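# Push the bottle upright into the row's gap

## Task

Push the bottle sideways into the empty slot in the row without grasping it between the fingers, raising it, or knocking it over. At the end it must stand upright with nothing holding it, the rest of the row must not have moved, and no box or carton may be rotated beyond a small amount. A result that stays in place only because the robot is supporting it does not count.

## Robot and tools

Robot: one arm with six joints (waist, shoulder, elbow, forearm roll, wrist pitch, wrist roll) and a two-finger parallel gripper. The fingers extend along the gripper's own +z axis and separate along its y axis. The reported end_effector_position is the point between the pads when closed, roughly 2 cm short of the fingertips; closing pushes the tips about 10 mm further along +z. For this task the bottle must be pushed, never gripped or raised, so keep the fingers away from wrapping it and avoid lifting contact.

Frame: the scene frame has its origin on the table surface directly under the arm's base, +z up, and +y to the left when facing along +x. Positions are in metres, orientations are quaternions written w first (qw, qx, qy, qz). The arm's base may sit slightly tilted, and the printed hand position can be off, more so when reaching far.

The 8-number row: [x, y, z, qw, qx, qy, qz, opening]. The first seven are an absolute target pose for the gripper in the scene frame (metres, unit quaternion). opening runs from -1 (closed) to +1 (fully open, 0.084 m) and is an absolute command, not a change. Repeat the desired quaternion in every row; copying the last reported one lets orientation drift. A target more than 0.6 m from the last reported position along any gripper axis is refused and nothing is sent.

Tools:
- execute_actions {actions, pictures}: actions is a list holding one item or nothing. Empty list: just returns the current state (with pictures). An action item {"rows": [[8 numbers], ...], "steps": n} has 1 to 15 rows and n up to 15 (default 15); each control step is 1/30 s, one row per step, the last row repeated if rows run out; at least 3 steps. A wait item {"steps": n} (n up to 300) sends nothing new and counts from the previous result, including your reply time. pictures true forces images.
- move {target, speed}: target is one absolute 8-number row as above; the gripper follows a straight path from its current pose, lasting 0.5 to 10 s (cut off at 10 s). speed is the path's top speed in m/s, 0.002 to 0.5, default 0.25; rotation is capped at double that in rad/s. The opening is applied at the start. The path ignores obstacles, the hand lags and may overshoot speed, especially with a nearly straight arm. Faster contact and targets set deeper past the contact point give harder hits, so approach the bottle slowly and aim only slightly beyond where you want it.
- wait {seconds}: 0 to 10 s of letting the scene run with no new command.
- zoom_image {camera, region}: camera is cam_high, cam_low or cam_wrist; region is [x0, y0, x1, y1] in pixels of that camera's 504x504 image, top-left origin, at most 504 by 504.
- finished_scene {scene}: closes the current scene (give its number) and reveals the next task; irreversible, and the scene is then judged.

Control behaviour: every step the commanded pose is clipped to within 70 mm and 16 degrees of the measured pose, then solved by damped inverse kinematics, favouring position over orientation. After an action ends the arm only continues to the last clipped pose, so check the reported pose and send the remainder. Joint target speed is capped at 3.14 rad/s.

Reading results: the state line gives pose and linear/angular velocities. grip_measured is the actual finger opening on the same -1..1 scale. The move line reports how it ended: done (settled near target), off_target, moving, held or fault, plus limits (paced = pose was clipped; held = the clearance check blocked some steps, after which the arm may jump faster) and distance to target. HELD flags steps where the clearance check withheld your row; a pose unreachable line means that check altered or blocked the command; the mounting block counts as arm. Hand target shows where the controller is heading now. Joint torques include offsets and noise and are not contact gauges.

Hazards: if contact torque reaches a joint's load limit (waist 53.4, shoulder 53.4, elbow 44.5, forearm roll 24, wrist pitch 16.9, wrist roll 16.9 N m) the arm backs off, freezes for 10 s and drops the rest of the call. Long pressing heats motors: a MOTOR HOT line appears at 65 °C and at 80 °C brakes engage (OVER-TEMPERATURE FAULT). Avoid slams, sustained shoving, tipping the bottle, disturbing the neighbours, and anything leaving the table, which fails the task. Loose objects may occasionally be nudged by an outside push, so recheck before finishing, and back the gripper away so nothing relies on it.

Cameras: cam_high, cam_low, cam_wrist, each 504x504, with calibration (intrinsics K, distortion D, T_world_to_cam) given; fixed cameras may be off by a couple of degrees and millimetres, and the wrist camera pose derives from joint readings.

Each tool is called after "Request:" as name([rows], argument=value, ...), one row to a line, values as JSON.

## Session

Request:
execute_actions(actions=[])

Scene clock: 0.00 s of 4500.00 s.
end_effector_position=(+0.3553, +0.4736, +0.3830) grip_measured=+1.00 end_effector_quat_wxyz=(-0.076, +0.319, +0.909, -0.257) end_effector_velocity=(-0.000, -0.000, -0.001) end_effector_angular_velocity=(-0.002, +0.001, -0.001)
Joint positions: [ 0.834 -0.708 -1.556 -0.058 -1.293 -1.428  0.084]
Joint velocities: [-0.    -0.001  0.001  0.    -0.     0.001 -0.   ]
Joint torques (N m, as the arm reports them, + toward a larger angle): no reading
Hand target: +0.355, +0.474, +0.383; -0.076, +0.319, +0.909, -0.257

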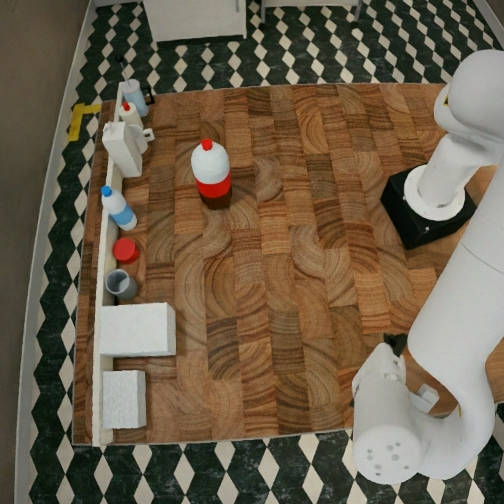

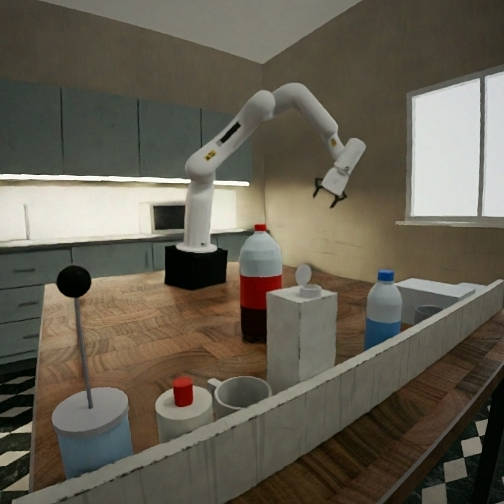

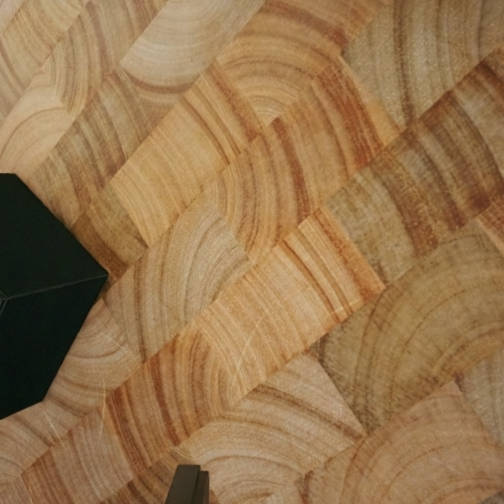

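Request:
move(target=[0.55,-0.121,0.15,0.383,0,0.924,0,-1])

Request:
move(target=[0.56,-0.122,0.05,0.383,0,0.924,0,-1], speed=0.1)

Request:
move(target=[0.72,-0.141,0.05,0.383,0,0.924,0,-1], speed=0.05)

Scene clock: 3.43 s of 4500.00 s.
end_effector_position=(+0.5472, -0.1212, +0.1504) grip_measured=-1.00 end_effector_quat_wxyz=(+0.381, -0.001, +0.925, -0.002) end_effector_velocity=(-0.000, -0.002, -0.001) end_effector_angular_velocity=(+0.003, -0.001, +0.001)
Joint positions: [-0.496 -0.799 -0.673 -3.48  -1.028 -0.016  0.   ]
Joint velocities: [-0.007 -0.005 -0.004 -0.01  -0.002  0.002  0.   ]
Joint torques (N m, as the arm reports them, + toward a larger angle): [ 3.66 49.02 -2.27  1.42 -0.83  0.7 ]
Hand target: +0.547, -0.122, +0.150; +0.381, -0.001, +0.925, -0.002
Off the commanded pose: 0.003 m, 0 deg.
Kept back: nothing.
move: done
camera_calibration (this result's frames):
cam_wrist: T_world_to_cam=[[0.0139928, 0.999659, -0.022042, 0.155658], [0.706613, 0.0057109, 0.707577, -0.427547], [0.707462, -0.0254762, -0.706292, -0.155876], [0, 0, 0, 1]] pos_world=[0.410208, -0.157135, 0.19586]

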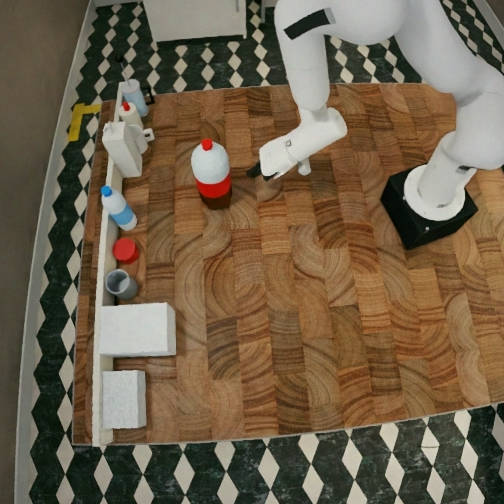

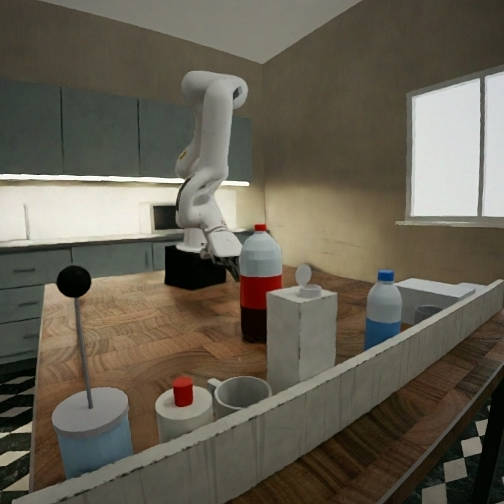

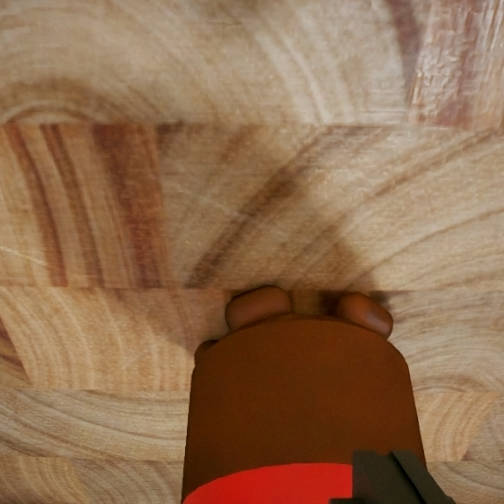

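Scene clock: 4.80 s of 4500.00 s.
end_effector_position=(+0.5605, -0.1222, +0.0504) grip_measured=-1.00 end_effector_quat_wxyz=(+0.383, -0.000, +0.924, +0.000) end_effector_velocity=(+0.000, +0.001, -0.001) end_effector_angular_velocity=(+0.001, -0.000, +0.001)
Joint positions: [-0.471 -1.089 -0.867 -3.445 -1.125 -0.04   0.   ]
Joint velocities: [ 0.002 -0.002 -0.002 -0.    -0.     0.001  0.   ]
Joint torques (N m, as the arm reports them, + toward a larger angle): [ 3.45 53.61 -0.46  1.17 -0.88  0.77]
Hand target: +0.560, -0.122, +0.050; +0.383, -0.000, +0.924, +0.000
Off the commanded pose: 0.001 m, 0 deg.
Kept back: nothing.
move: done
camera_calibration (this result's frames):
cam_wrist: T_world_to_cam=[[0.0142707, 0.999758, -0.0167306, 0.153875], [0.703662, 0.00184635, 0.710532, -0.365127], [0.710391, -0.0219125, -0.703466, -0.237234], [0, 0, 0, 1]] pos_world=[0.423259, -0.158362, 0.0951226]

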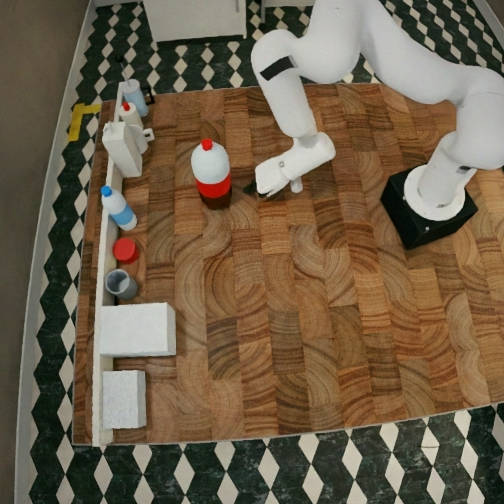

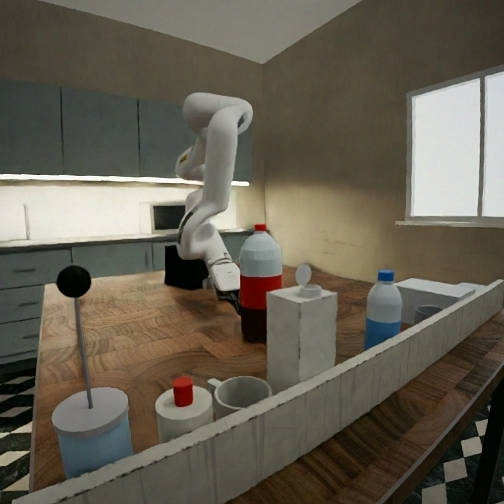

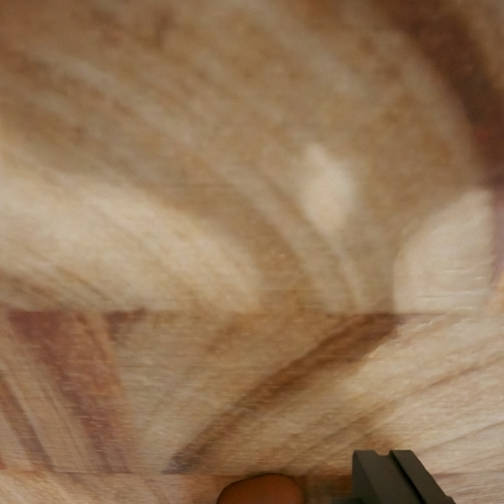

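Scene clock: 8.30 s of 4500.00 s.
end_effector_position=(+0.7198, -0.1416, +0.0502) grip_measured=-1.00 end_effector_quat_wxyz=(+0.383, +0.000, +0.924, -0.000) end_effector_velocity=(+0.001, -0.000, +0.000) end_effector_angular_velocity=(+0.001, -0.000, -0.001)
Joint positions: [-0.415 -1.156 -1.272 -3.463 -0.803  0.089  0.   ]
Joint velocities: [ 0.     0.    -0.002 -0.     0.002  0.002  0.   ]
Joint torques (N m, as the arm reports them, + toward a larger angle): [ 3.12 65.43 -7.31  1.2  -1.08  0.57]
Hand target: +0.720, -0.142, +0.050; +0.383, +0.000, +0.924, -0.000
Off the commanded pose: 0.001 m, 0 deg.
Kept back: nothing.
move: done
camera_calibration (this result's frames):
cam_wrist: T_world_to_cam=[[0.0146057, 0.999748, -0.0170616, 0.1708], [0.704077, 0.00183271, 0.710121, -0.477318], [0.709973, -0.0223845, -0.703873, -0.350781], [0, 0, 0, 1]] pos_world=[0.582619, -0.177734, 0.0949625]

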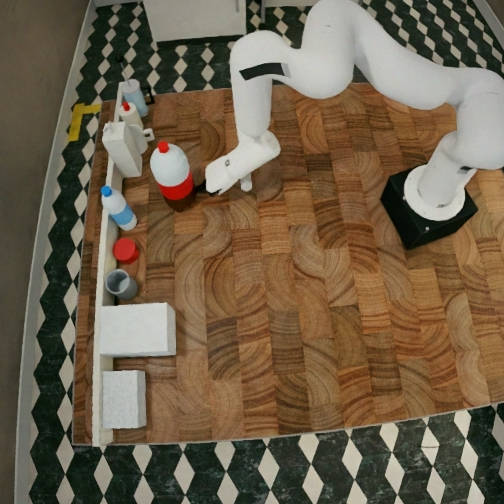

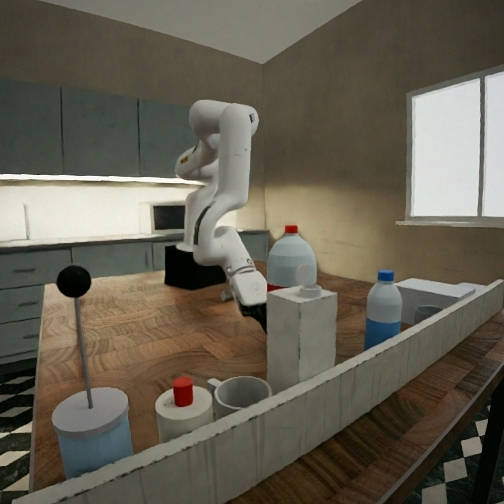

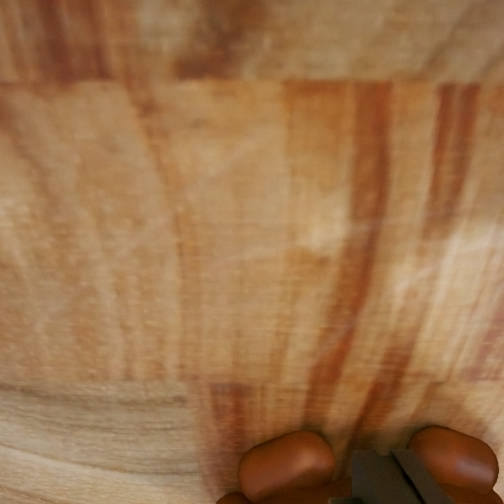

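Request:
move(target=[0.71,-0.125,0.05,0.383,0,0.924,0,-1], speed=0.05)

Request:
move(target=[0.80,-0.14,0.05,0.383,0,0.924,0,-1], speed=0.05)

Request:
zoom_image(camera="cam_high", region=[80,100,240,260])

Scene clock: 9.30 s of 4500.00 s.
end_effector_position=(+0.7101, -0.1251, +0.0500) grip_measured=-1.00 end_effector_quat_wxyz=(+0.383, +0.000, +0.924, +0.000) end_effector_velocity=(+0.001, -0.001, +0.001) end_effector_angular_velocity=(-0.002, -0.002, -0.000)
Joint positions: [-0.391 -1.143 -1.231 -3.429 -0.829  0.075  0.   ]
Joint velocities: [-0.001  0.002 -0.     0.001 -0.001 -0.002  0.   ]
Joint torques (N m, as the arm reports them, + toward a larger angle): [ 2.89 63.19 -5.25  1.08 -0.91  0.66]
Hand target: +0.710, -0.125, +0.050; +0.383, -0.000, +0.924, +0.000
Off the commanded pose: 0.000 m, 0 deg.
Kept back: nothing.
move: done
camera_calibration (this result's frames):
cam_wrist: T_world_to_cam=[[0.0143353, 0.999758, -0.0166984, 0.154525], [0.70386, 0.00177187, 0.710337, -0.470265], [0.710194, -0.0219362, -0.703664, -0.343732], [0, 0, 0, 1]] pos_world=[0.572902, -0.161194, 0.0947551]

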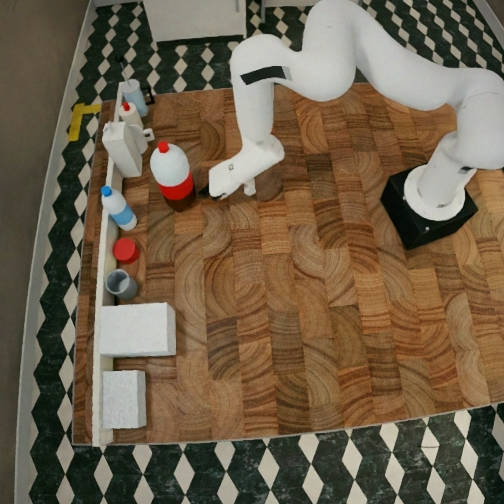

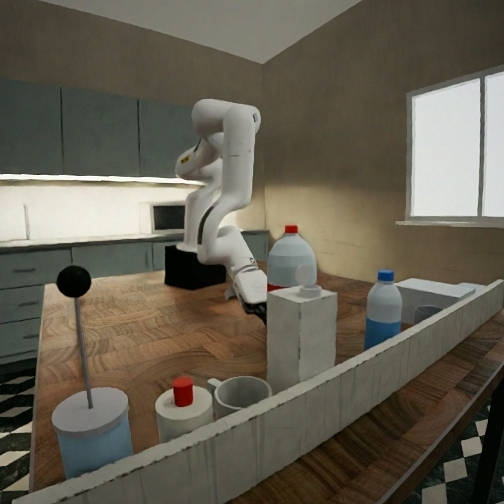

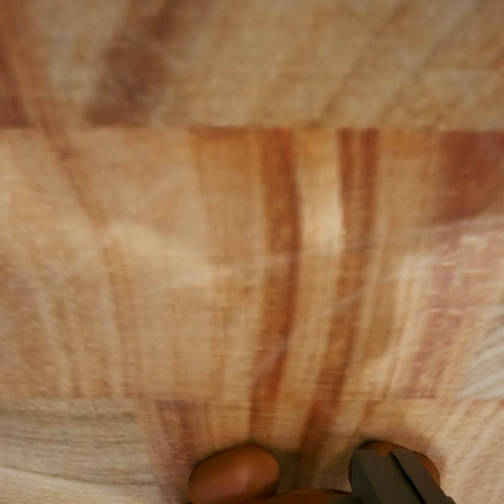

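Scene clock: 11.43 s of 4500.00 s.
end_effector_position=(+0.8000, -0.1404, +0.0502) grip_measured=-1.00 end_effector_quat_wxyz=(+0.383, +0.000, +0.924, -0.000) end_effector_velocity=(-0.001, -0.000, -0.002) end_effector_angular_velocity=(+0.000, +0.004, -0.000)
Joint positions: [-0.381 -1.236 -1.521 -3.485 -0.641  0.163  0.   ]
Joint velocities: [-0.001 -0.003 -0.001 -0.001  0.002  0.001  0.   ]
Joint torques (N m, as the arm reports them, + toward a larger angle): [ 2.63 70.81 -8.78  1.11 -1.04  0.64]
Hand target: +0.800, -0.140, +0.050; +0.383, +0.000, +0.924, -0.000
Off the commanded pose: 0.000 m, 0 deg.
Kept back: nothing.
move: done
camera_calibration (this result's frames):
cam_wrist: T_world_to_cam=[[0.0145148, 0.99975, -0.0169937, 0.16844], [0.703812, 0.0018568, 0.710384, -0.533595], [0.710238, -0.0222714, -0.703609, -0.407849], [0, 0, 0, 1]] pos_world=[0.662776, -0.176491, 0.0949541]

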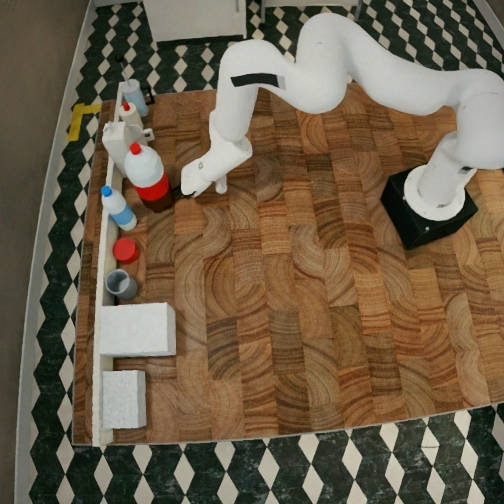

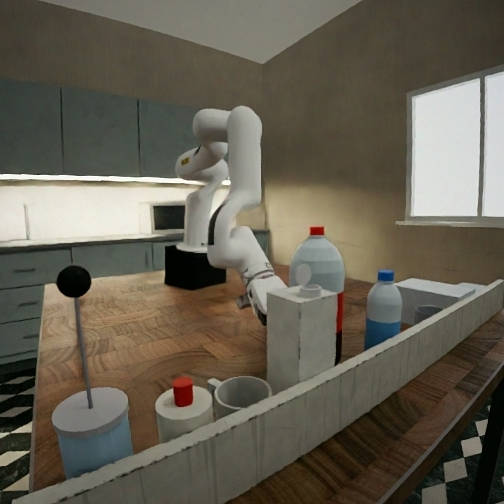

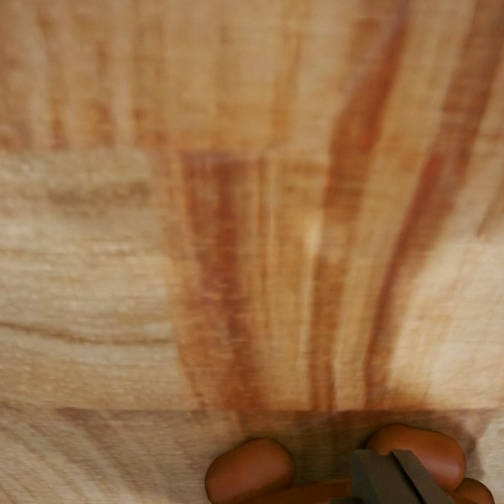

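Region (80, 100, 240, 260) of cam_high's 504x504 image, scaled by 3.150, with more detail than that image has.

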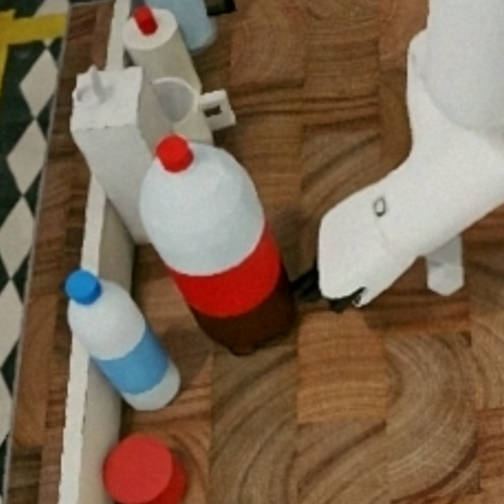

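Request:
move(target=[0.79,-0.105,0.05,0.383,0,0.924,0,-1], speed=0.05)

Request:
move(target=[0.84,-0.13,0.05,0.383,0,0.924,0,-1], speed=0.04)

Request:
zoom_image(camera="cam_high", region=[80,100,240,260])

Scene clock: 12.70 s of 4500.00 s.
end_effector_position=(+0.7901, -0.1051, +0.0500) grip_measured=-1.00 end_effector_quat_wxyz=(+0.383, +0.000, +0.924, +0.000) end_effector_velocity=(-0.001, +0.000, -0.001) end_effector_angular_velocity=(-0.000, +0.001, +0.000)
Joint positions: [-0.329 -1.211 -1.46  -3.404 -0.671  0.124  0.   ]
Joint velocities: [ 0.    -0.     0.001  0.001 -0.    -0.001  0.   ]
Joint torques (N m, as the arm reports them, + toward a larger angle): [ 2.63 68.35 -7.45  1.12 -0.87  0.55]
Hand target: +0.790, -0.105, +0.050; +0.383, -0.000, +0.924, +0.000
Off the commanded pose: 0.000 m, 0 deg.
Kept back: nothing.
move: done
camera_calibration (this result's frames):
cam_wrist: T_world_to_cam=[[0.0143278, 0.999759, -0.0166111, 0.133418], [0.703906, 0.00171371, 0.710291, -0.526635], [0.710149, -0.0218695, -0.703712, -0.400095], [0, 0, 0, 1]] pos_world=[0.652917, -0.141233, 0.0947292]

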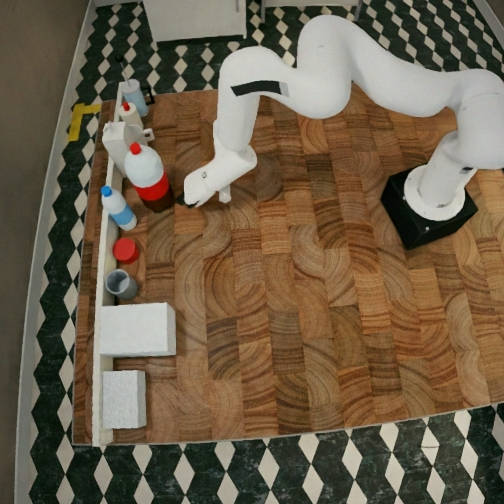

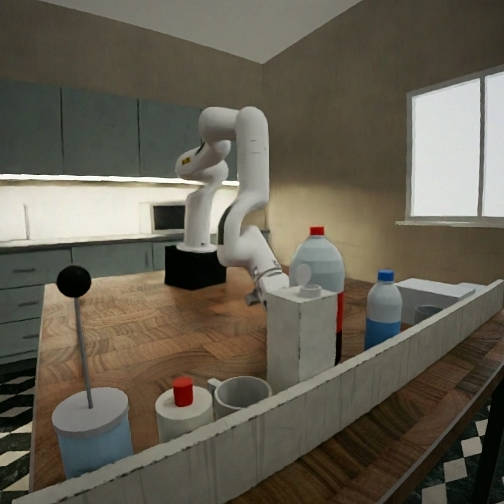

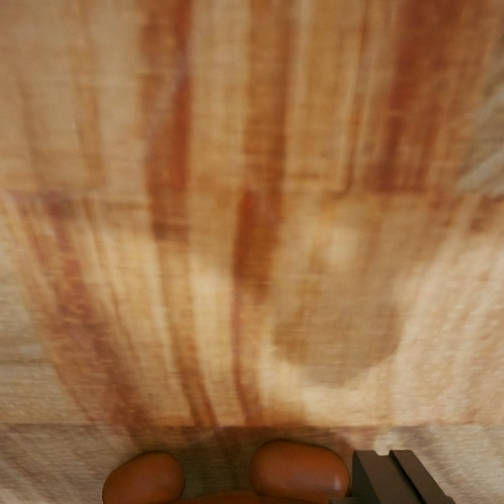

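Scene clock: 14.40 s of 4500.00 s.
end_effector_position=(+0.8399, -0.1302, +0.0501) grip_measured=-1.00 end_effector_quat_wxyz=(+0.383, +0.000, +0.924, -0.000) end_effector_velocity=(+0.001, +0.000, +0.001) end_effector_angular_velocity=(-0.000, -0.001, +0.001)
Joint positions: [-0.353 -1.286 -1.658 -3.488 -0.556  0.199  0.   ]
Joint velocities: [ 0.     0.001 -0.002 -0.002  0.002  0.001  0.   ]
Joint torques (N m, as the arm reports them, + toward a larger angle): [  3.09  73.45 -10.57   1.02  -1.2    0.66]
Hand target: +0.840, -0.130, +0.050; +0.383, +0.000, +0.924, -0.000
Off the commanded pose: 0.000 m, 0 deg.
Kept back: nothing.
move: done
camera_calibration (this result's frames):
cam_wrist: T_world_to_cam=[[0.0144864, 0.999751, -0.0169643, 0.157698], [0.703935, 0.00185211, 0.710262, -0.561733], [0.710116, -0.0222309, -0.703733, -0.435941], [0, 0, 0, 1]] pos_world=[0.702708, -0.16631, 0.094866]

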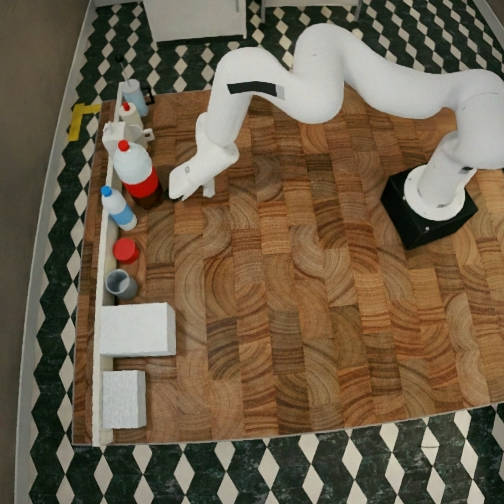

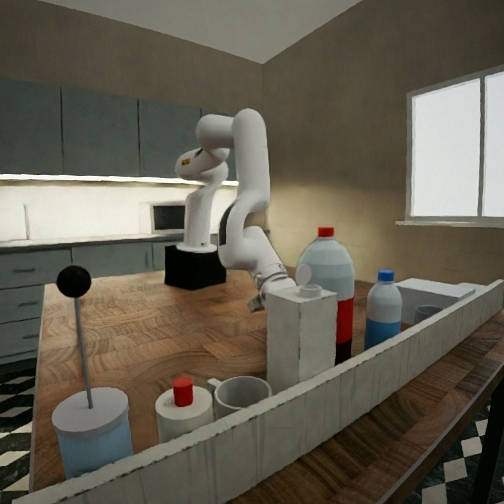

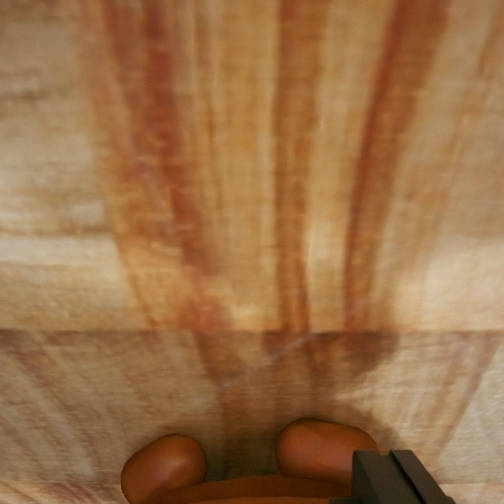

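Region (80, 100, 240, 260) of cam_high's 504x504 image, scaled by 3.150, with more detail than that image has.

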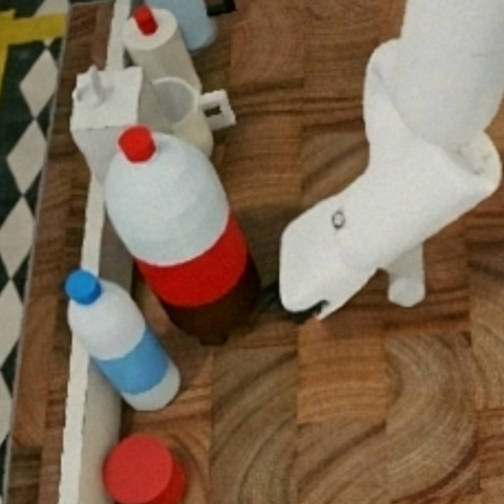

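Request:
move(target=[0.825,-0.15,0.05,0.383,0,0.924,0,-1], speed=0.05)

Request:
move(target=[0.876,-0.156,0.05,0.383,0,0.924,0,-1], speed=0.03)

Request:
move(target=[0.8,-0.15,0.08,0.383,0,0.924,0,-1], speed=0.1)

Request:
zoom_image(camera="cam_high", region=[80,100,240,260])

Scene clock: 15.43 s of 4500.00 s.
end_effector_position=(+0.8250, -0.1498, +0.0500) grip_measured=-1.00 end_effector_quat_wxyz=(+0.383, -0.000, +0.924, +0.000) end_effector_velocity=(+0.000, -0.000, +0.000) end_effector_angular_velocity=(-0.001, -0.001, +0.001)
Joint positions: [-0.387 -1.274 -1.62  -3.524 -0.585  0.204  0.   ]
Joint velocities: [-0.001  0.    -0.    -0.002 -0.    -0.     0.   ]
Joint torques (N m, as the arm reports them, + toward a larger angle): [ 3.82 71.13 -9.15  0.87 -0.94  0.75]
Hand target: +0.825, -0.150, +0.050; +0.383, -0.000, +0.924, -0.000
Off the commanded pose: 0.000 m, 0 deg.
Kept back: nothing.
move: done
camera_calibration (this result's frames):
cam_wrist: T_world_to_cam=[[0.0141881, 0.999759, -0.0167664, 0.177747], [0.703873, 0.00192339, 0.710323, -0.551097], [0.710184, -0.0218796, -0.703676, -0.425852], [0, 0, 0, 1]] pos_world=[0.687814, -0.185961, 0.0947754]

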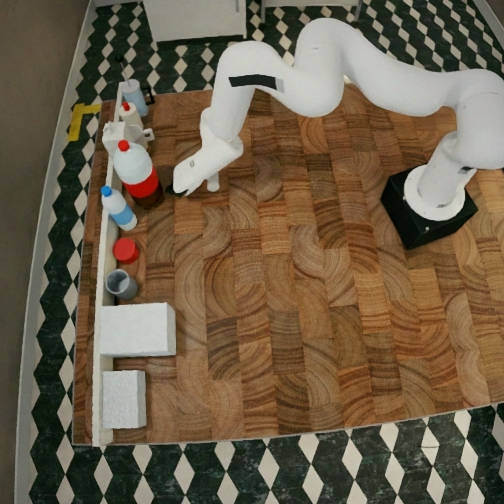

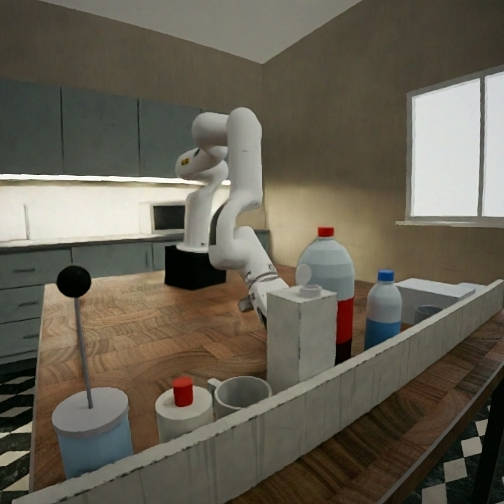

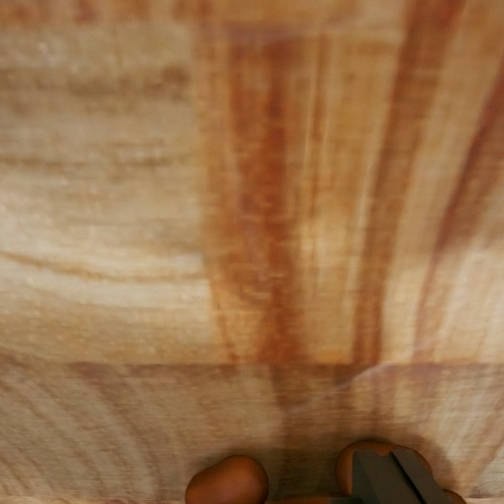

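Scene clock: 17.40 s of 4500.00 s.
end_effector_position=(+0.8761, -0.1563, +0.0502) grip_measured=-1.00 end_effector_quat_wxyz=(+0.383, +0.000, +0.924, -0.000) end_effector_velocity=(+0.000, +0.000, -0.001) end_effector_angular_velocity=(+0.001, +0.002, -0.001)
Joint positions: [-0.379 -1.361 -1.835 -3.601 -0.467  0.301  0.   ]
Joint velocities: [ 0.    -0.002 -0.003 -0.001  0.002  0.003  0.   ]
Joint torques (N m, as the arm reports them, + toward a larger angle): [  3.36  77.09 -11.6    0.81  -1.21   0.71]
Hand target: +0.876, -0.156, +0.050; +0.383, +0.000, +0.924, -0.000
Off the commanded pose: 0.000 m, 0 deg.
Kept back: nothing.
move: done
camera_calibration (this result's frames):
cam_wrist: T_world_to_cam=[[0.0145248, 0.99975, -0.0170001, 0.183195], [0.70372, 0.00185726, 0.710475, -0.587024], [0.710329, -0.0222828, -0.703517, -0.462337], [0, 0, 0, 1]] pos_world=[0.738851, -0.192361, 0.0949189]

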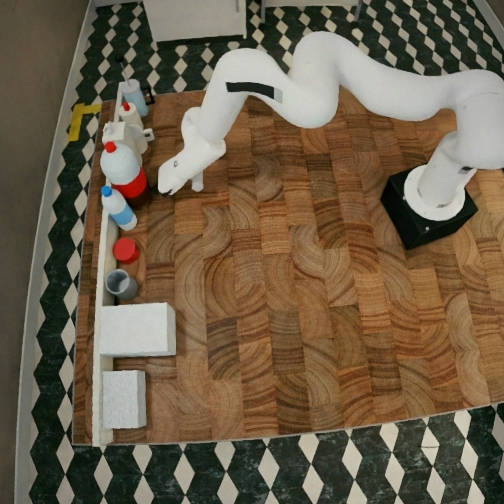

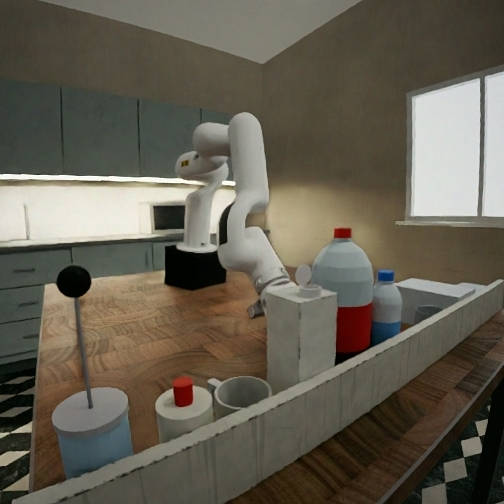

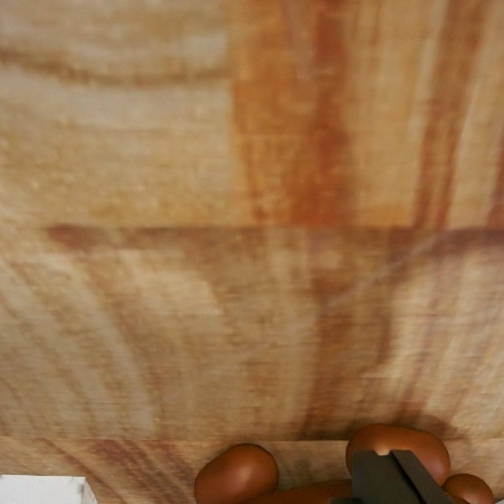

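Scene clock: 18.57 s of 4500.00 s.
end_effector_position=(+0.7999, -0.1496, +0.0798) grip_measured=-1.00 end_effector_quat_wxyz=(+0.383, -0.000, +0.924, +0.000) end_effector_velocity=(-0.001, +0.001, -0.000) end_effector_angular_velocity=(+0.000, +0.001, +0.001)
Joint positions: [-0.398 -1.172 -1.478 -3.52  -0.623  0.185  0.   ]
Joint velocities: [ 0.001  0.002  0.004  0.001 -0.001 -0.001  0.   ]
Joint torques (N m, as the arm reports them, + toward a larger angle): [ 2.25 69.06 -8.47  0.99 -0.89  0.57]
Hand target: +0.800, -0.150, +0.080; +0.383, -0.000, +0.924, +0.000
Off the commanded pose: 0.001 m, 0 deg.
Kept back: nothing.
move: done
camera_calibration (this result's frames):
cam_wrist: T_world_to_cam=[[0.0139404, 0.999768, -0.0164412, 0.17853], [0.703979, 0.00186356, 0.710219, -0.55464], [0.710084, -0.021475, -0.703789, -0.386948], [0, 0, 0, 1]] pos_world=[0.662732, -0.185765, 0.124521]

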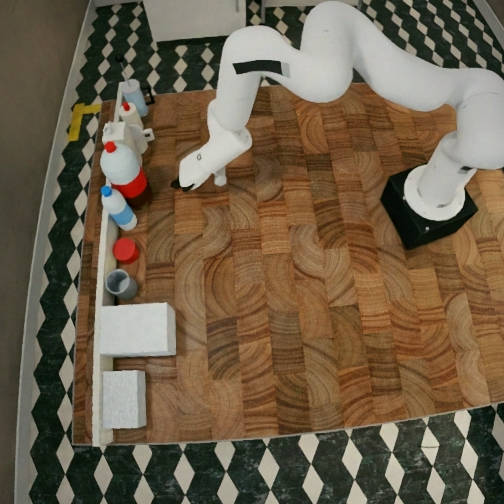

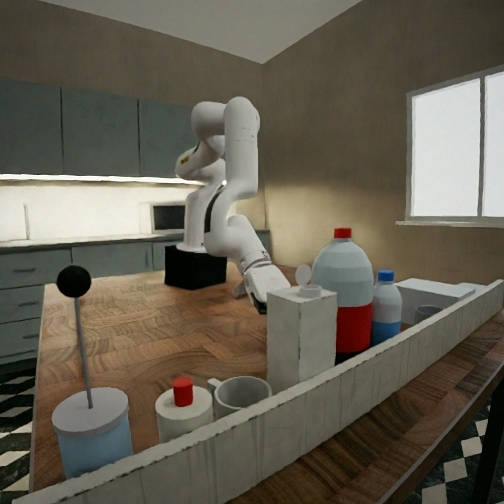

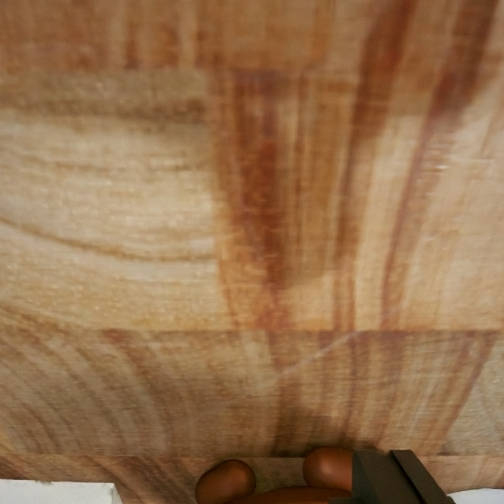

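Region (80, 100, 240, 260) of cam_high's 504x504 image, scaled by 3.150, with more detail than that image has.

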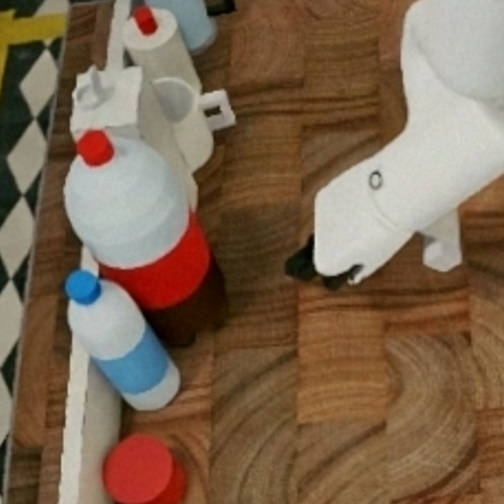

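Request:
finished_scene(scene=1)

The scene is finished: the task was done.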